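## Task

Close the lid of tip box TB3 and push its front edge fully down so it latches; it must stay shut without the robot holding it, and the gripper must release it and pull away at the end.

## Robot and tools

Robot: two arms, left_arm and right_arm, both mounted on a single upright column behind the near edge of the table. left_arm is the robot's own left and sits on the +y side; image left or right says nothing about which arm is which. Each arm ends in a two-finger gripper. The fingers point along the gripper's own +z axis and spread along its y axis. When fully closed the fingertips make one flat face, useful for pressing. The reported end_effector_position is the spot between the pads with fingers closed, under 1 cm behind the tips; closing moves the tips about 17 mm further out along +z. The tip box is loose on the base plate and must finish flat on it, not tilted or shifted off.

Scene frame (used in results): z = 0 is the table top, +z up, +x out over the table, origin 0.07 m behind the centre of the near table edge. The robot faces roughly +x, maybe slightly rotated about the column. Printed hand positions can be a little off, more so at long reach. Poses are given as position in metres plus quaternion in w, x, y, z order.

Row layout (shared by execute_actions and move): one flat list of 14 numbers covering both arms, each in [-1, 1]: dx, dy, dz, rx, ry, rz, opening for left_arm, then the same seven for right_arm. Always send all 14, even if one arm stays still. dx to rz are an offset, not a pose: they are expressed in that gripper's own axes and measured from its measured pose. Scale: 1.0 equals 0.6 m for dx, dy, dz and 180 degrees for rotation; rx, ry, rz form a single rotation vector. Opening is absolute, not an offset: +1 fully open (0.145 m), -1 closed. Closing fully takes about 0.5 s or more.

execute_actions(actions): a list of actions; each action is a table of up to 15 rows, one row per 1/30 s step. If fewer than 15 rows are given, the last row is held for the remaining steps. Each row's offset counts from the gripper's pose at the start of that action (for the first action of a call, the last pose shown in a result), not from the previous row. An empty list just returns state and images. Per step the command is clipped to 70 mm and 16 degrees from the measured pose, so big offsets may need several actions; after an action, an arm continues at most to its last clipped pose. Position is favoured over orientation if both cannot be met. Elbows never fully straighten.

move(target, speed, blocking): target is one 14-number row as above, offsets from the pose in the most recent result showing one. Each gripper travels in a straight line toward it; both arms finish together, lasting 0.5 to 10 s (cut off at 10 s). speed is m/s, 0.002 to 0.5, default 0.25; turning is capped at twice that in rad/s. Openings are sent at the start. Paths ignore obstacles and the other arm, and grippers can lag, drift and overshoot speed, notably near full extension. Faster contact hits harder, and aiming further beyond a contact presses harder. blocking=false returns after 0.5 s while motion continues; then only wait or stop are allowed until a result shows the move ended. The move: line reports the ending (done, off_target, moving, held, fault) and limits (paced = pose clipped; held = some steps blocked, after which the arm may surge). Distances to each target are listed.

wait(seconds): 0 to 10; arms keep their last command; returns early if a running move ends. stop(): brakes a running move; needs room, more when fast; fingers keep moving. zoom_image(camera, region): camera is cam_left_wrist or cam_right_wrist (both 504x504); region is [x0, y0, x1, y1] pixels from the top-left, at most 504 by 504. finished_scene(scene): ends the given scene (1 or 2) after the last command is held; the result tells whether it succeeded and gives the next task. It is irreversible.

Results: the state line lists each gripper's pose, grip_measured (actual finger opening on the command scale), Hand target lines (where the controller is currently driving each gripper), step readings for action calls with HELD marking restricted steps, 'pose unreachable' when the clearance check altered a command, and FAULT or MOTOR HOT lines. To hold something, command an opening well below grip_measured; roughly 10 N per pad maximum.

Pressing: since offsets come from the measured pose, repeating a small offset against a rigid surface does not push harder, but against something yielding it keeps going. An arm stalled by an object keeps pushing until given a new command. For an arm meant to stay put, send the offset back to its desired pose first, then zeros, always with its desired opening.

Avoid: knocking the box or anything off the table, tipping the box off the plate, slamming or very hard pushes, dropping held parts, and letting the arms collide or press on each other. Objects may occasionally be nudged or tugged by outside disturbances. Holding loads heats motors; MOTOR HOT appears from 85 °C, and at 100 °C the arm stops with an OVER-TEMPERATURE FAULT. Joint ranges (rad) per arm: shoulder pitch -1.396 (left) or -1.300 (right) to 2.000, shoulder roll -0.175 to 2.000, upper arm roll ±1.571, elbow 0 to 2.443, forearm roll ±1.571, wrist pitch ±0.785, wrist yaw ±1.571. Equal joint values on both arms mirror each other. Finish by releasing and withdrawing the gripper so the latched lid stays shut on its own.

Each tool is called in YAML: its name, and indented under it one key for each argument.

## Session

execute_actions:
  actions: []

Scene clock: 0.00 s.
left_arm: end_effector_position=(+0.2275, +0.6006, +0.3946) grip_measured=+1.00 end_effector_quat_wxyz=(-0.256, +0.900, -0.014, +0.352) | right_arm: end_effector_position=(+0.1900, -0.0927, +0.1477) grip_measured=+1.00 end_effector_quat_wxyz=(+0.258, +0.408, +0.835, +0.264)
Joint positions: left_arm=[ 1.339  1.319 -0.905  0.714  0.267  0.507  0.823  0.145] | right_arm=[-0.48   0.716 -0.595  2.168 -1.483  0.448  0.708  0.145]
Joint velocities: left_arm=[-0.033 -0.011  0.002  0.002 -0.022 -0.037 -0.022 -0.   ] | right_arm=[ 0.011 -0.011  0.002 -0.002 -0.022  0.007  0.007 -0.   ]
Motor temperatures (°C, as the motors report them): left_arm=[25 25 24 25 25 26 23] | right_arm=[25 24 23 27 23 26 25]
Hand target (left_arm): +0.228, +0.601, +0.395; -0.256, +0.900, -0.014, +0.352
Hand target (right_arm): +0.190, -0.093, +0.148; +0.258, +0.408, +0.835, +0.264

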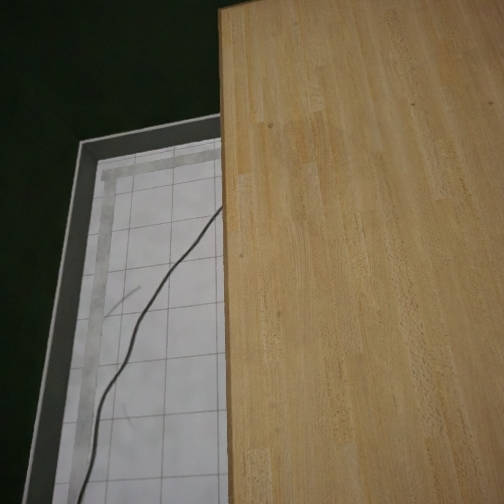

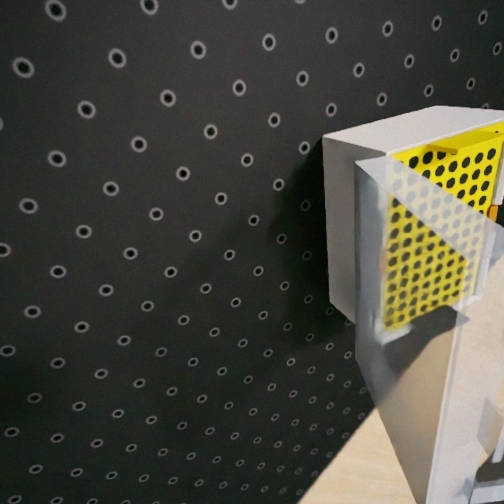

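move:
  target: [-0.13,0.973,-0.105,-0.322,0.124,0.08,1, -0.065,-0.012,-0.173,-0.015,0.165,0.5,0]
  speed: 0.3

Scene clock: 16.20 s.
left_arm: end_effector_position=(+0.2177, +0.0805, +0.1119) grip_measured=+1.00 end_effector_quat_wxyz=(+0.172, +0.822, -0.333, +0.428) | right_arm: end_effector_position=(+0.1390, -0.1476, +0.2281) grip_measured=+0.00 end_effector_quat_wxyz=(-0.204, +0.787, +0.331, +0.480)
Joint positions: left_arm=[ 0.495  0.795 -1.489  1.648  0.761  0.037 -0.135  0.145] | right_arm=[-1.289  0.446  0.459  2.265  0.36  -0.089  0.582  0.076]
Joint velocities: left_arm=[ 0.011 -0.055 -0.012 -0.012  0.007 -0.037  0.037 -0.   ] | right_arm=[-0.011  0.055 -0.002 -0.022 -0.007  0.022 -0.037  0.   ]
Motor temperatures (°C, as the motors report them): left_arm=[26 25 25 26 25 26 24] | right_arm=[25 24 23 28 23 26 25]
Hand target (left_arm): +0.217, +0.080, +0.111; +0.174, +0.822, -0.335, +0.427
Hand target (right_arm): +0.138, -0.148, +0.227; -0.204, +0.787, +0.332, +0.478
Off the commanded pose (left_arm): 0.002 m, 1 deg.
Off the commanded pose (right_arm): 0.005 m, 2 deg.
move: off_target (right_arm)

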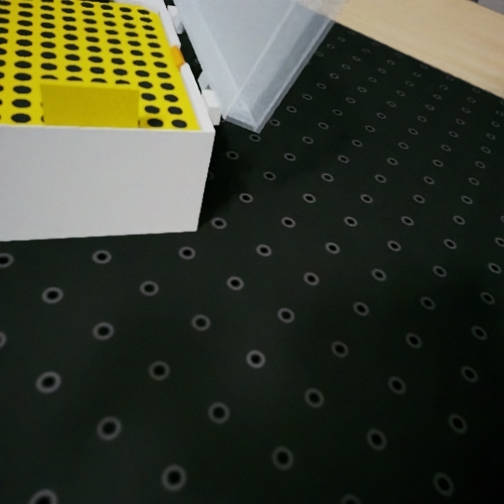

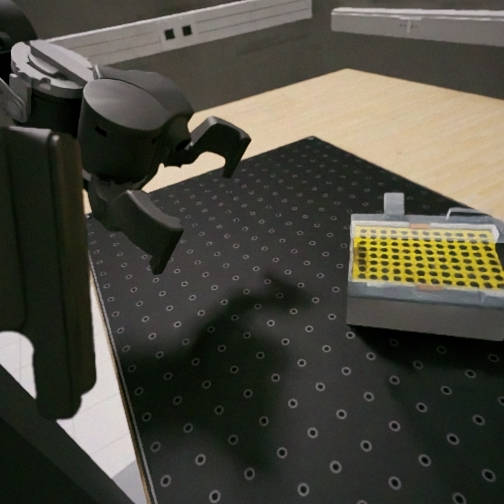

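move:
  target: [0.0,-0.055,0.15,0,0,0,1, -0.097,0.117,0.12,0,0,0,0]
  speed: 0.12

Scene clock: 26.03 s.
left_arm: end_effector_position=(+0.2932, +0.0523, +0.0606) grip_measured=+1.00 end_effector_quat_wxyz=(+0.169, +0.822, -0.335, +0.429) | right_arm: end_effector_position=(+0.2165, -0.1750, +0.1441) grip_measured=+0.00 end_effector_quat_wxyz=(-0.196, +0.789, +0.330, +0.480)
Joint positions: left_arm=[ 0.598  0.383 -1.489  1.024  0.796 -0.06   0.053  0.145] | right_arm=[-0.714  0.6    0.19   1.717  0.35  -0.103  0.604  0.076]
Joint velocities: left_arm=[ 0.011  0.033 -0.002 -0.012  0.022 -0.022 -0.051  0.   ] | right_arm=[-0.033  0.011 -0.007 -0.012 -0.007 -0.022  0.022 -0.   ]
Motor temperatures (°C, as the motors report them): left_arm=[26 25 25 26 25 26 24] | right_arm=[25 24 23 28 23 26 25]
Hand target (left_arm): +0.294, +0.052, +0.061; +0.171, +0.821, -0.334, +0.430
Hand target (right_arm): +0.215, -0.174, +0.143; -0.199, +0.788, +0.333, +0.478
Off the commanded pose (left_arm): 0.001 m, 0 deg.
Off the commanded pose (right_arm): 0.006 m, 1 deg.
move: off_target (right_arm)

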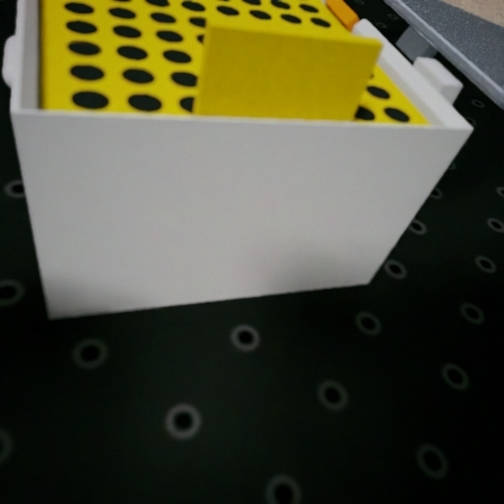

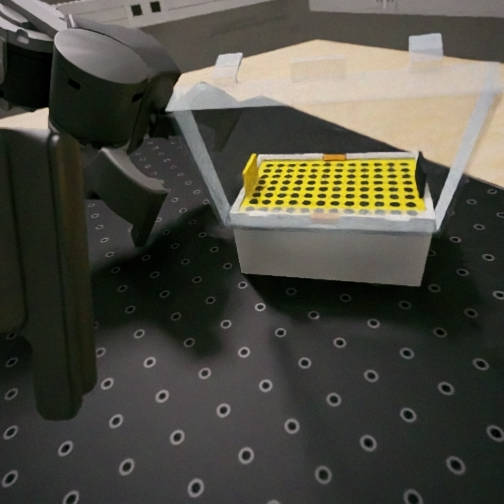

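move:
  target: [0.02,0.025,0.073,0,0,0,1, 0,0,0,0,0,0,0]
  speed: 0.06

Scene clock: 29.57 s.
left_arm: end_effector_position=(+0.3127, +0.0114, +0.0451) grip_measured=+1.00 end_effector_quat_wxyz=(+0.167, +0.823, -0.333, +0.429) | right_arm: end_effector_position=(+0.2165, -0.1750, +0.1442) grip_measured=+0.00 end_effector_quat_wxyz=(-0.196, +0.789, +0.331, +0.480)
Joint positions: left_arm=[ 0.609  0.139 -1.489  0.736  0.792 -0.092  0.078  0.145] | right_arm=[-0.714  0.6    0.19   1.717  0.35  -0.104  0.604  0.076]
Joint velocities: left_arm=[ 0.011 -0.033 -0.002 -0.002 -0.066 -0.051 -0.037  0.   ] | right_arm=[-0.011 -0.099 -0.002 -0.002 -0.037  0.007 -0.037  0.   ]
Motor temperatures (°C, as the motors report them): left_arm=[26 25 25 26 25 26 24] | right_arm=[25 24 23 28 23 26 25]
Hand target (left_arm): +0.313, +0.012, +0.046; +0.168, +0.822, -0.335, +0.429
Hand target (right_arm): +0.217, -0.175, +0.144; -0.196, +0.789, +0.331, +0.480
Off the commanded pose (left_arm): 0.001 m, 0 deg.
Off the commanded pose (right_arm): 0.000 m, 0 deg.
move: done

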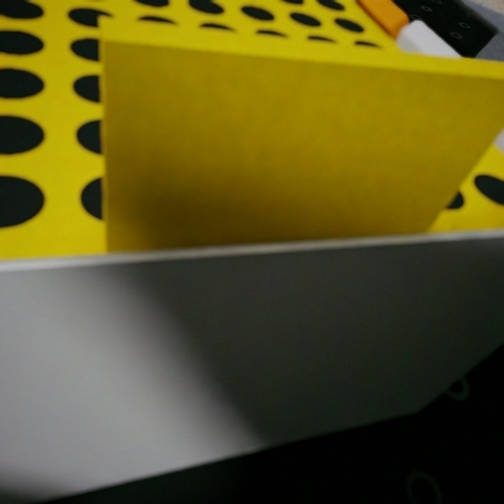

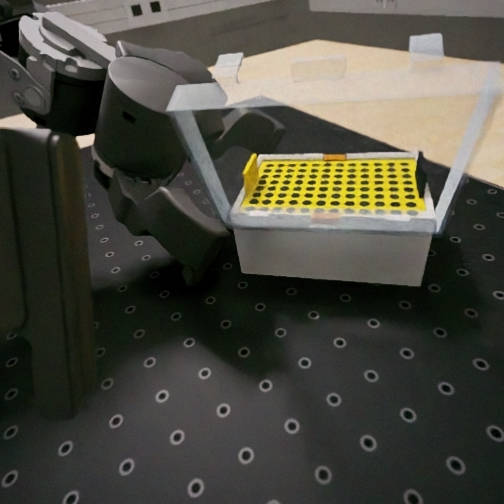

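execute_actions:
  actions:
    - [[0.005,0,0.01,0,0,0,0.7,0.02,0.012,0.04,0,0,0,0]]
    - [[0,0,0,0,0,0,0.4,0.015,0.008,0.03,0,0,0,0]]
    - [[0,0,0,0,0,0,0.2,0,0,0,0,0,0,0]]
    - [[0,0,0,0,0,0,-0.2,0,0,0,0,0,0,0]]

Scene clock: 36.37 s.
left_arm: end_effector_position=(+0.3172, +0.0068, +0.0439) grip_measured=+0.42 end_effector_quat_wxyz=(+0.166, +0.823, -0.333, +0.429) | right_arm: end_effector_position=(+0.2593, -0.1516, +0.1445) grip_measured=+0.00 end_effector_quat_wxyz=(-0.196, +0.787, +0.331, +0.482)
Joint positions: left_arm=[ 0.616  0.101 -1.489  0.682  0.793 -0.101  0.087  0.106] | right_arm=[-0.482  0.596  0.07   1.668  0.321  0.029  0.572  0.076]
Joint velocities: left_arm=[-0.033 -0.033  0.002 -0.007 -0.007  0.037 -0.066 -0.   ] | right_arm=[-0.055 -0.033  0.002  0.012 -0.081 -0.037 -0.007 -0.   ]
Motor temperatures (°C, as the motors report them): left_arm=[26 25 25 26 25 26 24] | right_arm=[25 25 23 28 23 26 25]
Hand target (left_arm): +0.317, +0.007, +0.044; +0.166, +0.823, -0.333, +0.429
Hand target (right_arm): +0.259, -0.152, +0.144; -0.196, +0.787, +0.331, +0.482
Off the commanded pose (left_arm): 0.000 m, 0 deg.
Off the commanded pose (right_arm): 0.000 m, 0 deg.
Step readings (end_effector_position; steps 1 to 15: 1st action; 16 to 30: 2nd action; 31 to 45: 3rd action; 46 to 60: 4th action):
0: left_arm (+0.3127, +0.0114, +0.0451) | right_arm (+0.2165, -0.1750, +0.1442)
1: left_arm (+0.3150, +0.0118, +0.0418) | right_arm (+0.2207, -0.1693, +0.1396)
2: left_arm (+0.3165, +0.0100, +0.0411) | right_arm (+0.2341, -0.1591, +0.1429)
4: left_arm (+0.3166, +0.0041, +0.0441) | right_arm (+0.2496, -0.1575, +0.1561)
8: left_arm (+0.3167, +0.0069, +0.0433) | right_arm (+0.2389, -0.1621, +0.1423)
15: left_arm (+0.3167, +0.0071, +0.0433) | right_arm (+0.2410, -0.1616, +0.1441)
16: left_arm (+0.3167, +0.0071, +0.0433) | right_arm (+0.2460, -0.1570, +0.1406)
17: left_arm (+0.3168, +0.0070, +0.0434) | right_arm (+0.2565, -0.1491, +0.1438)
19: left_arm (+0.3172, +0.0068, +0.0439) | right_arm (+0.2647, -0.1475, +0.1533)
23: left_arm (+0.3172, +0.0068, +0.0439) | right_arm (+0.2580, -0.1518, +0.1435)
30: left_arm (+0.3172, +0.0068, +0.0439) | right_arm (+0.2593, -0.1516, +0.1445)
31: left_arm (+0.3172, +0.0068, +0.0439) | right_arm (+0.2593, -0.1516, +0.1445)
32: left_arm (+0.3172, +0.0068, +0.0439) | right_arm (+0.2593, -0.1516, +0.1445)
34: left_arm (+0.3172, +0.0068, +0.0439) | right_arm (+0.2593, -0.1516, +0.1445)
38: left_arm (+0.3172, +0.0068, +0.0439) | right_arm (+0.2593, -0.1516, +0.1445)
45: left_arm (+0.3172, +0.0068, +0.0439) | right_arm (+0.2593, -0.1516, +0.1445)
46: left_arm (+0.3172, +0.0068, +0.0439) | right_arm (+0.2593, -0.1516, +0.1445)
47: left_arm (+0.3172, +0.0068, +0.0439) | right_arm (+0.2593, -0.1516, +0.1445)
49: left_arm (+0.3172, +0.0068, +0.0439) | right_arm (+0.2593, -0.1516, +0.1445)
53: left_arm (+0.3172, +0.0068, +0.0439) | right_arm (+0.2593, -0.1516, +0.1445)
60: end_effector_position above

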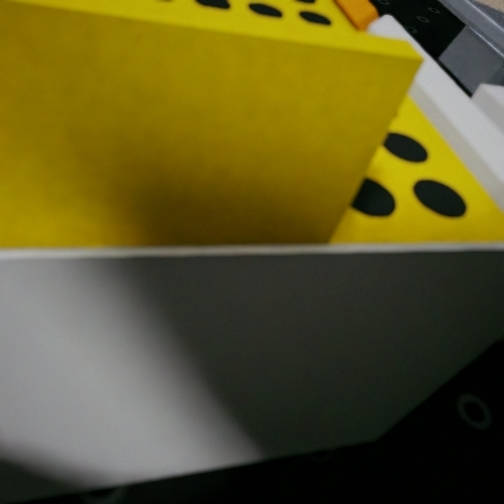

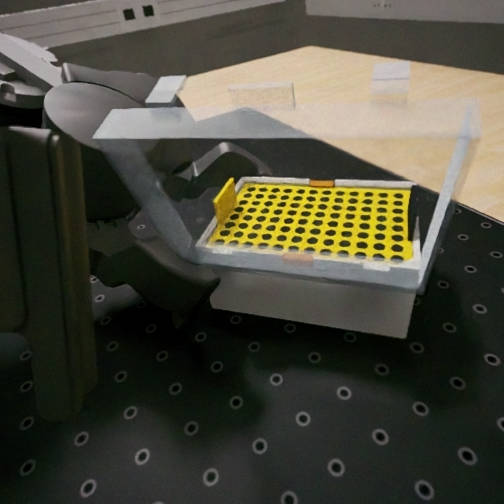

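move:
  target: [0,0,0,0,0,0,-0.2, 0.07,-0.015,0.14,0,0,0,0]
  speed: 0.04

Scene clock: 41.50 s.
left_arm: end_effector_position=(+0.3205, +0.0039, +0.0496) grip_measured=+0.40 end_effector_quat_wxyz=(+0.173, +0.818, -0.328, +0.440) | right_arm: end_effector_position=(+0.3219, -0.0812, +0.1463) grip_measured=+0.00 end_effector_quat_wxyz=(-0.194, +0.785, +0.331, +0.487)
Joint positions: left_arm=[ 0.628  0.101 -1.506  0.687  0.821 -0.124  0.087  0.105] | right_arm=[-0.101  0.446 -0.162  1.552  0.199  0.222  0.475  0.076]
Joint velocities: left_arm=[ 0.033  0.055 -0.002 -0.007 -0.022  0.066  0.081  0.   ] | right_arm=[-0.033 -0.055  0.007  0.022  0.037 -0.007  0.007  0.   ]
Motor temperatures (°C, as the motors report them): left_arm=[26 25 25 26 25 26 24] | right_arm=[25 25 23 28 23 26 25]
Hand target (left_arm): +0.317, +0.007, +0.044; +0.165, +0.823, -0.333, +0.430
Hand target (right_arm): +0.321, -0.081, +0.143; -0.193, +0.788, +0.331, +0.482
Off the commanded pose (left_arm): 0.007 m, 2 deg.
Off the commanded pose (right_arm): 0.005 m, 1 deg.
move: off_target (left_arm, right_arm)

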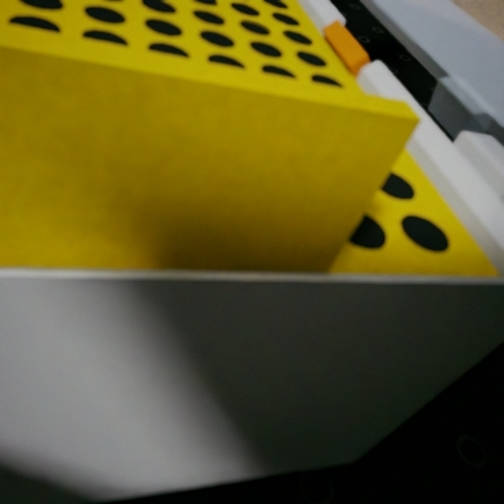

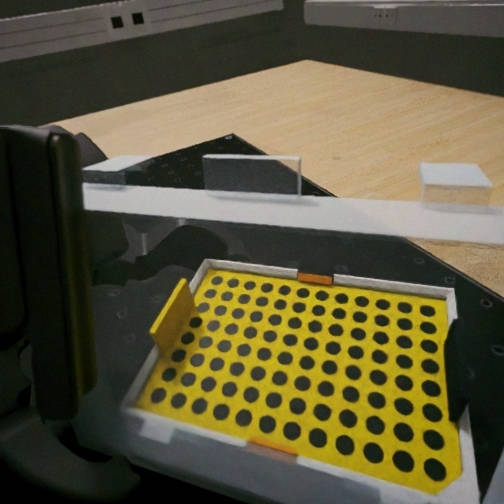

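move:
  target: [-0.017,0,0,0,-0.012,0,-0.4, 0.035,0,0.02,0,0,0,0]
  speed: 0.025

Scene clock: 45.47 s.
left_arm: end_effector_position=(+0.3236, +0.0021, +0.0537) grip_measured=+0.24 end_effector_quat_wxyz=(+0.179, +0.815, -0.325, +0.446) | right_arm: end_effector_position=(+0.3369, -0.0683, +0.1601) grip_measured=+0.00 end_effector_quat_wxyz=(-0.194, +0.784, +0.331, +0.488)
Joint positions: left_arm=[ 0.656  0.098 -1.568  0.683  0.891 -0.154  0.08   0.094] | right_arm=[-0.026  0.415 -0.176  1.56   0.18   0.302  0.475  0.076]
Joint velocities: left_arm=[-0.033 -0.055  0.012 -0.012 -0.037  0.051 -0.007 -0.   ] | right_arm=[ 0.033 -0.011 -0.002 -0.002  0.051 -0.007 -0.007 -0.   ]
Motor temperatures (°C, as the motors report them): left_arm=[26 25 25 26 25 26 24] | right_arm=[25 25 23 28 23 26 25]
Hand target (left_arm): +0.316, +0.008, +0.042; +0.166, +0.826, -0.332, +0.425
Hand target (right_arm): +0.337, -0.067, +0.160; -0.193, +0.785, +0.331, +0.487
Off the commanded pose (left_arm): 0.016 m, 3 deg.
Off the commanded pose (right_arm): 0.002 m, 0 deg.
joint sent to its limit (left arm) — the command would take joint 3 (upper arm roll) past its lower limit, so that joint was sent only as far as its limit.
move: off_target (left_arm)

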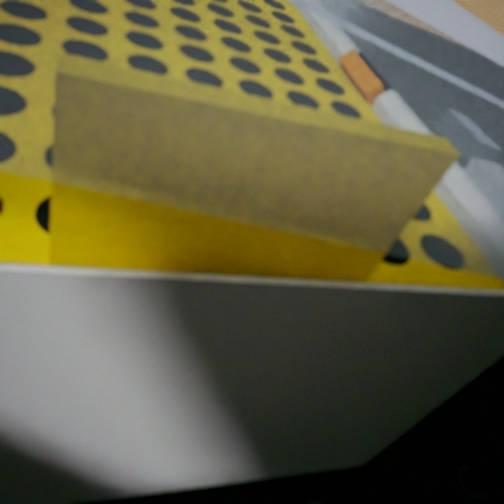

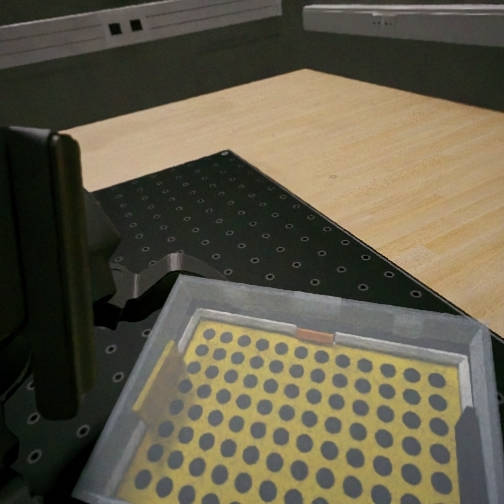

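execute_actions:
  actions:
    - [[0,0,0,0,0,0,0.4,0.03,0,-0.015,0,0,0,0]]
    - [[0,0,-0.02,0,0,0,0.8,0.02,0,-0.01,0,0,0,-0.5]]
    - [[0,0,-0.03,0,0,0,1,0,0,0,0,-0.03,0,-1]]
    - [[0,0,-0.04,0,0,0,1,0,0,0,0,-0.03,0,-1]]

move:
  target: [0.03,0,-0.1,0,0,0,1, 0.03,0,0.04,0,-0.08,0,0]
  speed: 0.12

Scene clock: 52.53 s.
left_arm: end_effector_position=(+0.2942, +0.0314, +0.0871) grip_measured=+1.00 end_effector_quat_wxyz=(+0.188, +0.810, -0.322, +0.452) | right_arm: end_effector_position=(+0.3379, -0.0691, +0.1976) grip_measured=-1.00 end_effector_quat_wxyz=(-0.163, +0.822, +0.347, +0.420)
Joint positions: left_arm=[ 0.655  0.402 -1.568  1.154  0.885 -0.068 -0.037  0.145] | right_arm=[ 0.067  0.488 -0.199  1.764  0.197  0.723  0.473  0.   ]
Joint velocities: left_arm=[ 0.099  0.011 -0.007  0.002 -0.037  0.037  0.066 -0.   ] | right_arm=[-0.055  0.011 -0.002 -0.002 -0.007  0.051 -0.037  0.   ]
Motor temperatures (°C, as the motors report them): left_arm=[26 25 24 26 25 26 24] | right_arm=[25 25 23 28 23 26 25]
Hand target (left_arm): +0.293, +0.032, +0.085; +0.186, +0.812, -0.322, +0.450
Hand target (right_arm): +0.338, -0.069, +0.197; -0.162, +0.824, +0.347, +0.418
Off the commanded pose (left_arm): 0.002 m, 0 deg.
Off the commanded pose (right_arm): 0.001 m, 0 deg.
Step readings (end_effector_position; steps 1 to 15: 1st action; 16 to 30: 2nd action; 31 to 45: 3rd action; 46 to 60: 4th action):
0: left_arm (+0.3236, +0.0021, +0.0537) | right_arm (+0.3369, -0.0683, +0.1601)
1: left_arm (+0.3242, +0.0019, +0.0544) | right_arm (+0.3339, -0.0679, +0.1674)
2: left_arm (+0.3242, +0.0019, +0.0544) | right_arm (+0.3348, -0.0656, +0.1817)
4: left_arm (+0.3242, +0.0019, +0.0544) | right_arm (+0.3423, -0.0661, +0.1914)
8: left_arm (+0.3242, +0.0019, +0.0544) | right_arm (+0.3365, -0.0689, +0.1799)
15: left_arm (+0.3242, +0.0019, +0.0544) | right_arm (+0.3373, -0.0688, +0.1809)
16: left_arm (+0.3185, +0.0003, +0.0620) | right_arm (+0.3354, -0.0683, +0.1856)
17: left_arm (+0.3150, +0.0020, +0.0665) | right_arm (+0.3363, -0.0667, +0.1955)
19: left_arm (+0.3177, +0.0118, +0.0609) | right_arm (+0.3405, -0.0669, +0.2020)
23: left_arm (+0.3176, +0.0080, +0.0618) | right_arm (+0.3376, -0.0686, +0.1957)
30: left_arm (+0.3176, +0.0077, +0.0620) | right_arm (+0.3376, -0.0686, +0.1957)
31: left_arm (+0.3112, +0.0066, +0.0702) | right_arm (+0.3360, -0.0687, +0.1936)
32: left_arm (+0.3049, +0.0087, +0.0779) | right_arm (+0.3385, -0.0670, +0.1993)
34: left_arm (+0.3078, +0.0229, +0.0713) | right_arm (+0.3420, -0.0663, +0.2054)
38: left_arm (+0.3077, +0.0172, +0.0728) | right_arm (+0.3374, -0.0689, +0.1964)
45: left_arm (+0.3076, +0.0175, +0.0729) | right_arm (+0.3376, -0.0689, +0.1966)
46: left_arm (+0.3008, +0.0171, +0.0815) | right_arm (+0.3367, -0.0690, +0.1944)
47: left_arm (+0.2921, +0.0199, +0.0920) | right_arm (+0.3400, -0.0673, +0.2001)
49: left_arm (+0.2944, +0.0377, +0.0855) | right_arm (+0.3424, -0.0663, +0.2065)
53: left_arm (+0.2944, +0.0304, +0.0871) | right_arm (+0.3377, -0.0691, +0.1973)
60: end_effector_position above

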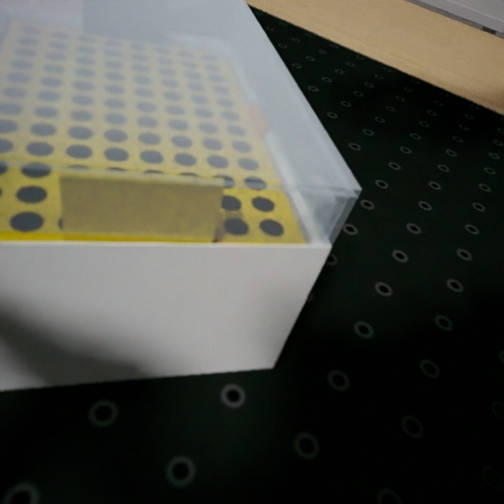

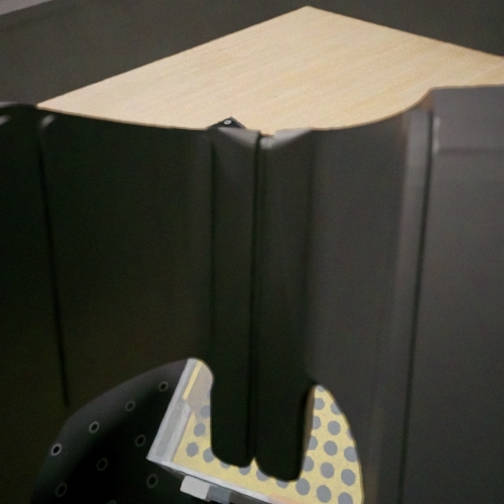

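Scene clock: 53.90 s.
left_arm: end_effector_position=(+0.2632, +0.0612, +0.1317) grip_measured=+1.00 end_effector_quat_wxyz=(+0.191, +0.811, -0.323, +0.449) | right_arm: end_effector_position=(+0.3618, -0.0507, +0.2005) grip_measured=+0.00 end_effector_quat_wxyz=(-0.121, +0.870, +0.356, +0.319)
Joint positions: left_arm=[ 0.68   0.683 -1.565  1.554  0.905  0.024 -0.111  0.145] | right_arm=[ 0.757  0.799 -1.071  1.634  1.142  0.773 -0.17   0.076]
Joint velocities: left_arm=[-0.033  0.011  0.002 -0.007  0.022  0.022 -0.11  -0.   ] | right_arm=[-0.077 -0.033 -0.002 -0.022 -0.007  0.007  0.022 -0.   ]
Motor temperatures (°C, as the motors report them): left_arm=[26 25 25 26 25 26 24] | right_arm=[25 25 23 28 23 26 25]
Hand target (left_arm): +0.265, +0.061, +0.133; +0.189, +0.811, -0.321, +0.451
Hand target (right_arm): +0.361, -0.052, +0.198; -0.118, +0.872, +0.356, +0.316
Off the commanded pose (left_arm): 0.002 m, 0 deg.
Off the commanded pose (right_arm): 0.005 m, 1 deg.
joint sent to its limit (right arm) — the command would take joint 6 (wrist pitch) past its upper limit, so that joint was sent only as far as its limit.
move: off_target (right_arm)

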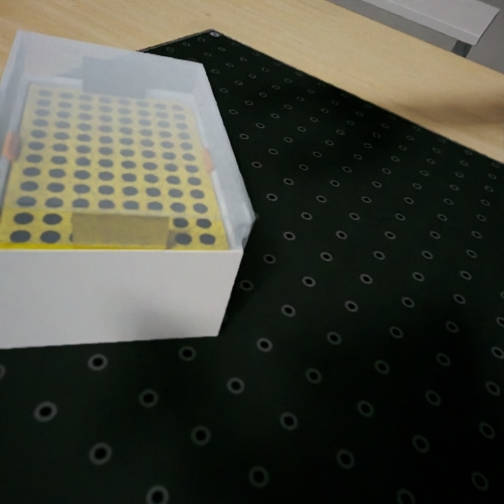

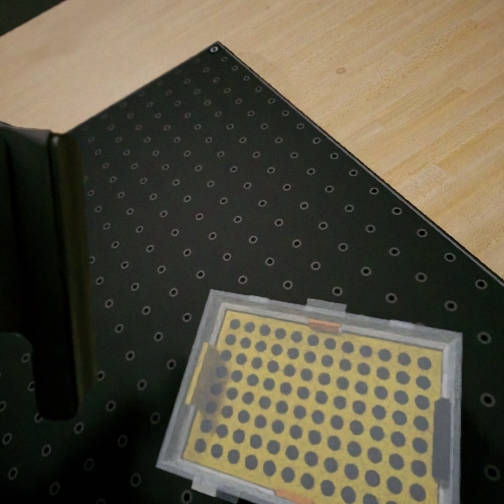

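move:
  target: [0,0,0,0,0,0,1, 0,0.008,0.14,0,0,0,-1]
  speed: 0.1

Scene clock: 61.37 s.
left_arm: end_effector_position=(+0.2632, +0.0612, +0.1317) grip_measured=+1.00 end_effector_quat_wxyz=(+0.191, +0.811, -0.323, +0.449) | right_arm: end_effector_position=(+0.4045, -0.0180, +0.1366) grip_measured=-1.00 end_effector_quat_wxyz=(-0.119, +0.870, +0.356, +0.320)
Joint positions: left_arm=[ 0.68   0.683 -1.565  1.554  0.905  0.024 -0.111  0.145] | right_arm=[ 0.82   0.491 -1.194  1.109  0.956  0.575  0.014  0.   ]
Joint velocities: left_arm=[-0.055  0.011  0.012  0.002 -0.066 -0.007 -0.037 -0.   ] | right_arm=[-0.033 -0.011 -0.002 -0.002  0.007  0.066  0.022 -0.   ]
Motor temperatures (°C, as the motors report them): left_arm=[26 25 25 26 25 26 24] | right_arm=[26 25 23 28 23 26 25]
Hand target (left_arm): +0.263, +0.061, +0.132; +0.191, +0.811, -0.323, +0.449
Hand target (right_arm): +0.405, -0.018, +0.136; -0.120, +0.869, +0.358, +0.320
Off the commanded pose (left_arm): 0.000 m, 0 deg.
Off the commanded pose (right_arm): 0.001 m, 0 deg.
move: done

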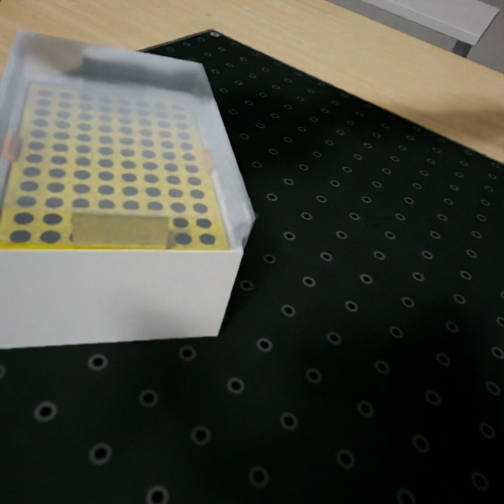

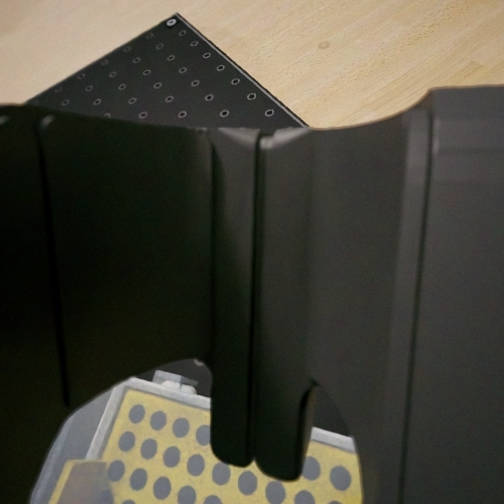

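move:
  target: [0,0,0,0,0,0,1, -0.03,0,0.023,0,0,0,-1]
  speed: 0.03

move:
  target: [0,0,0,0,0,0,1, -0.045,0,0.03,0,0,0,-1]
  speed: 0.02

Scene clock: 66.03 s.
left_arm: end_effector_position=(+0.2632, +0.0612, +0.1317) grip_measured=+1.00 end_effector_quat_wxyz=(+0.191, +0.811, -0.323, +0.449) | right_arm: end_effector_position=(+0.4032, -0.0224, +0.1169) grip_measured=-1.00 end_effector_quat_wxyz=(-0.118, +0.870, +0.355, +0.322)
Joint positions: left_arm=[ 0.68   0.683 -1.565  1.554  0.905  0.024 -0.111  0.145] | right_arm=[ 0.791  0.468 -1.211  1.033  0.928  0.5    0.038  0.   ]
Joint velocities: left_arm=[-0.033  0.055 -0.002  0.007  0.007 -0.007 -0.022  0.   ] | right_arm=[-0.033  0.033  0.007  0.007 -0.022  0.007 -0.022 -0.   ]
Motor temperatures (°C, as the motors report them): left_arm=[26 25 25 26 25 26 24] | right_arm=[26 24 23 28 23 26 25]
Hand target (left_arm): +0.263, +0.061, +0.132; +0.191, +0.811, -0.323, +0.449
Hand target (right_arm): +0.401, -0.022, +0.114; -0.119, +0.870, +0.357, +0.319
Off the commanded pose (left_arm): 0.000 m, 0 deg.
Off the commanded pose (right_arm): 0.003 m, 0 deg.
move: done

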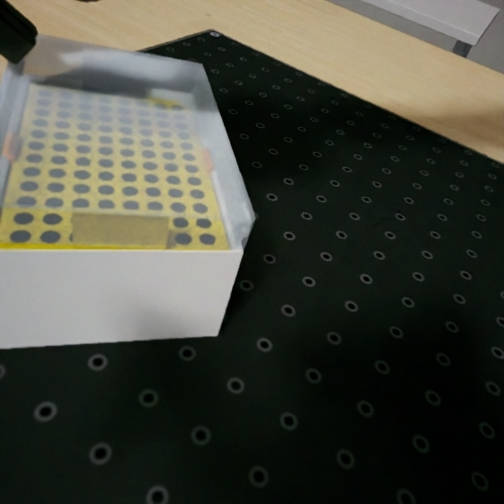

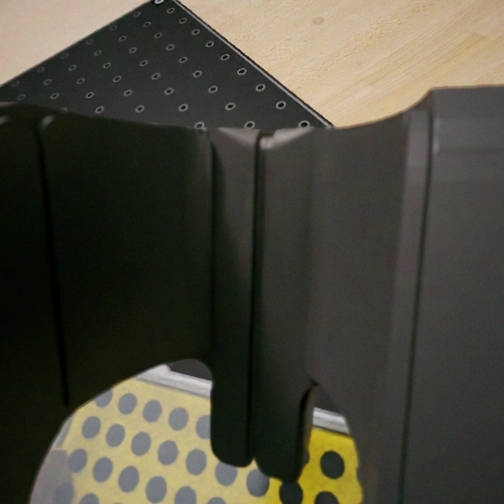

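Scene clock: 67.87 s.
left_arm: end_effector_position=(+0.2632, +0.0612, +0.1317) grip_measured=+1.00 end_effector_quat_wxyz=(+0.191, +0.811, -0.323, +0.449) | right_arm: end_effector_position=(+0.4087, -0.0206, +0.1035) grip_measured=-1.00 end_effector_quat_wxyz=(-0.128, +0.857, +0.352, +0.354)
Joint positions: left_arm=[ 0.68   0.683 -1.565  1.554  0.905  0.024 -0.111  0.145] | right_arm=[ 0.778  0.432 -1.252  0.925  0.92   0.339  0.07   0.   ]
Joint velocities: left_arm=[-0.011 -0.033 -0.017  0.002  0.007 -0.007 -0.051 -0.   ] | right_arm=[ 0.077 -0.033 -0.022 -0.017 -0.037  0.007 -0.022 -0.   ]
Motor temperatures (°C, as the motors report them): left_arm=[26 25 25 26 25 26 24] | right_arm=[26 24 23 28 23 26 25]
Hand target (left_arm): +0.263, +0.061, +0.132; +0.191, +0.811, -0.323, +0.449
Hand target (right_arm): +0.397, -0.029, +0.087; -0.118, +0.869, +0.356, +0.322
Off the commanded pose (left_arm): 0.000 m, 0 deg.
Off the commanded pose (right_arm): 0.023 m, 4 deg.
move: off_target (right_arm)

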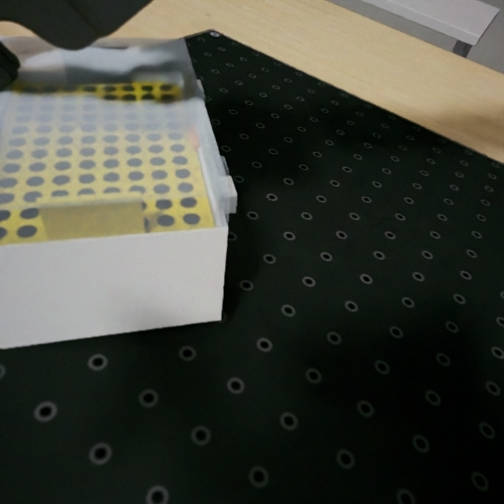

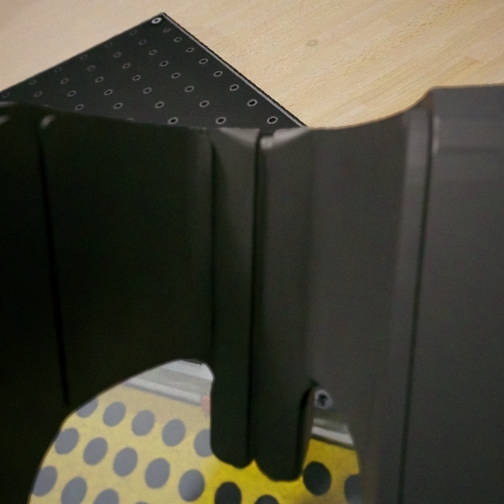

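move:
  target: [0,0,0,0,0,0,1, -0.045,0,0.015,0,0,0,-1]
  speed: 0.02

move:
  target: [0,-0.1,-0.05,0,0,0,1, 0.06,0,-0.1,0,0,0,-1]
  speed: 0.1

Scene clock: 73.47 s.
left_arm: end_effector_position=(+0.2632, +0.0612, +0.1317) grip_measured=+1.00 end_effector_quat_wxyz=(+0.191, +0.811, -0.323, +0.449) | right_arm: end_effector_position=(+0.4146, -0.0167, +0.1043) grip_measured=-1.00 end_effector_quat_wxyz=(-0.146, +0.835, +0.348, +0.400)
Joint positions: left_arm=[ 0.68   0.683 -1.565  1.554  0.905  0.024 -0.111  0.145] | right_arm=[ 0.792  0.427 -1.337  0.871  0.977  0.159  0.077  0.   ]
Joint velocities: left_arm=[ 0.055  0.011  0.007  0.012 -0.051  0.051 -0.051 -0.   ] | right_arm=[-0.055 -0.033 -0.051 -0.017  0.007 -0.081 -0.022 -0.   ]
Motor temperatures (°C, as the motors report them): left_arm=[26 25 25 26 25 26 24] | right_arm=[26 24 23 28 23 26 25]
Hand target (left_arm): +0.263, +0.061, +0.132; +0.191, +0.811, -0.323, +0.449
Hand target (right_arm): +0.399, -0.031, +0.080; -0.128, +0.856, +0.353, +0.355
Off the commanded pose (left_arm): 0.000 m, 0 deg.
Off the commanded pose (right_arm): 0.033 m, 6 deg.
move: off_target (right_arm)

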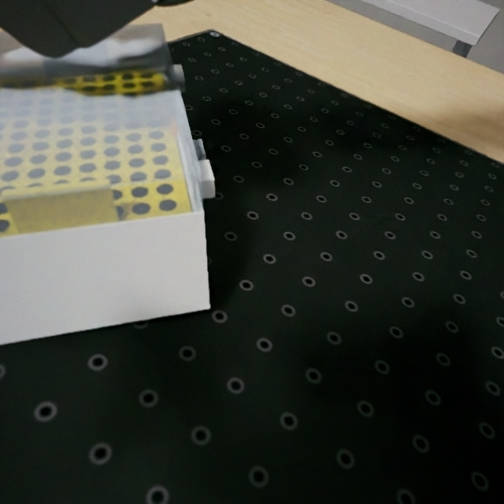

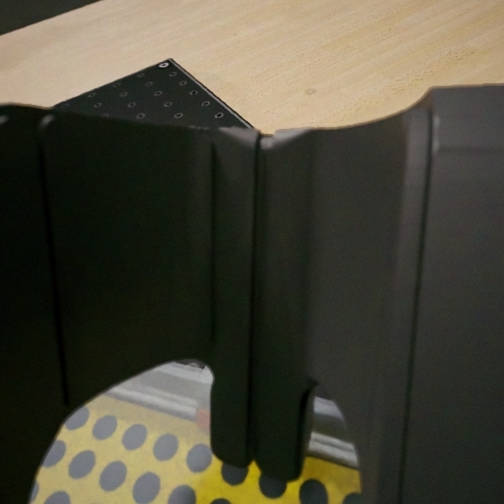

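Scene clock: 74.50 s.
left_arm: end_effector_position=(+0.2879, +0.1238, +0.1455) grip_measured=+1.00 end_effector_quat_wxyz=(+0.187, +0.812, -0.322, +0.449) | right_arm: end_effector_position=(+0.3967, -0.0310, +0.1703) grip_measured=-1.00 end_effector_quat_wxyz=(-0.149, +0.835, +0.347, +0.401)
Joint positions: left_arm=[ 0.782  0.819 -1.554  1.468  0.977 -0.033  0.111  0.145] | right_arm=[ 0.829  0.689 -1.29   1.347  1.076  0.363 -0.07   0.   ]
Joint velocities: left_arm=[ 0.011 -0.077 -0.012  0.002  0.022 -0.022  0.051  0.   ] | right_arm=[-0.011  0.033  0.007  0.017  0.037 -0.037 -0.022 -0.   ]
Motor temperatures (°C, as the motors report them): left_arm=[26 25 25 26 25 26 24] | right_arm=[26 24 23 28 23 26 25]
Hand target (left_arm): +0.288, +0.123, +0.147; +0.191, +0.811, -0.322, +0.450
Hand target (right_arm): +0.397, -0.031, +0.170; -0.147, +0.836, +0.346, +0.400
Off the commanded pose (left_arm): 0.002 m, 0 deg.
Off the commanded pose (right_arm): 0.000 m, 0 deg.
move: done

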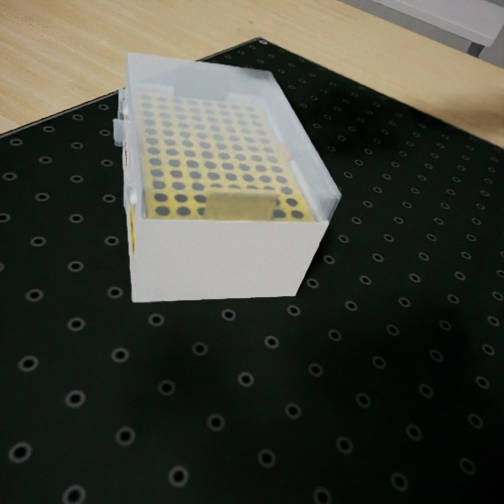

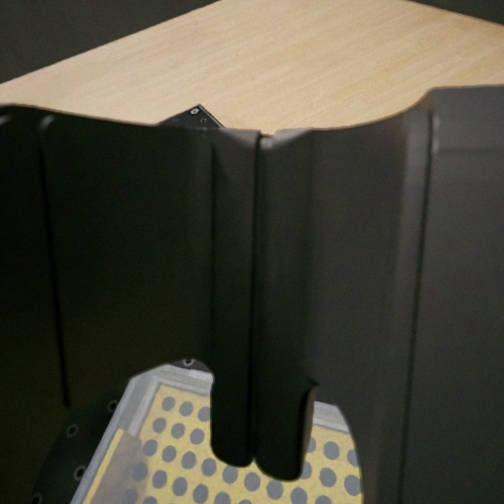

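move:
  target: [0.05,-0.05,-0.17,0,0,0,1, 0.03,0.12,-0.17,0,0.05,0,1]

zoom_image:
  camera: "cam_left_wrist"
  region: [60,60,360,360]

Scene clock: 77.93 s.
left_arm: end_effector_position=(+0.2612, +0.1974, +0.2254) grip_measured=+1.00 end_effector_quat_wxyz=(+0.185, +0.812, -0.319, +0.453) | right_arm: end_effector_position=(+0.3972, -0.1288, +0.2512) grip_measured=+1.00 end_effector_quat_wxyz=(-0.173, +0.801, +0.334, +0.465)
Joint positions: left_arm=[ 0.939  1.249 -1.533  1.74   1.078  0.01   0.314  0.145] | right_arm=[ 0.845  1.143 -1.196  1.561  1.152  0.223  0.179  0.145]
Joint velocities: left_arm=[-0.011 -0.011 -0.007  0.002  0.007 -0.066 -0.095  0.   ] | right_arm=[-0.033 -0.033  0.002  0.012  0.051  0.022  0.037 -0.   ]
Motor temperatures (°C, as the motors report them): left_arm=[26 25 25 26 25 26 24] | right_arm=[26 24 23 28 23 26 25]
Hand target (left_arm): +0.260, +0.197, +0.225; +0.188, +0.812, -0.320, +0.450
Hand target (right_arm): +0.397, -0.128, +0.251; -0.175, +0.801, +0.334, +0.465
Off the commanded pose (left_arm): 0.004 m, 1 deg.
Off the commanded pose (right_arm): 0.001 m, 0 deg.
move: off_target (left_arm)

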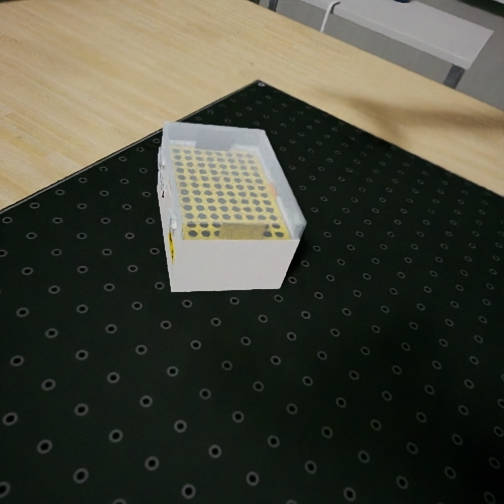

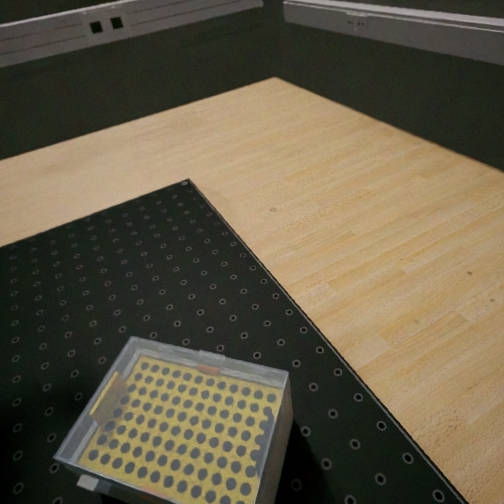

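Region (60, 60, 360, 360) of cam_left_wrist's 504x504 image, scaled by 1.680, with more detail than that image has.

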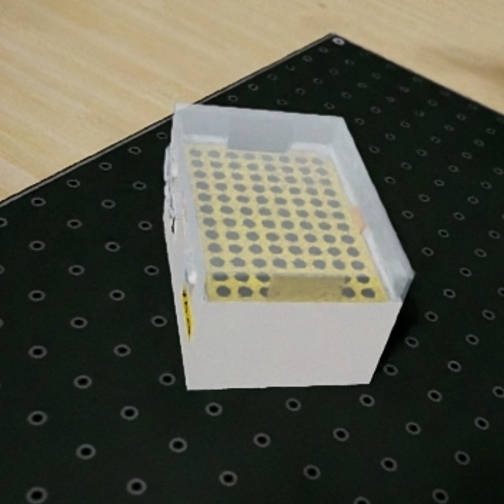

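finished_scene:
  scene: 2

The scene is finished: the task was done.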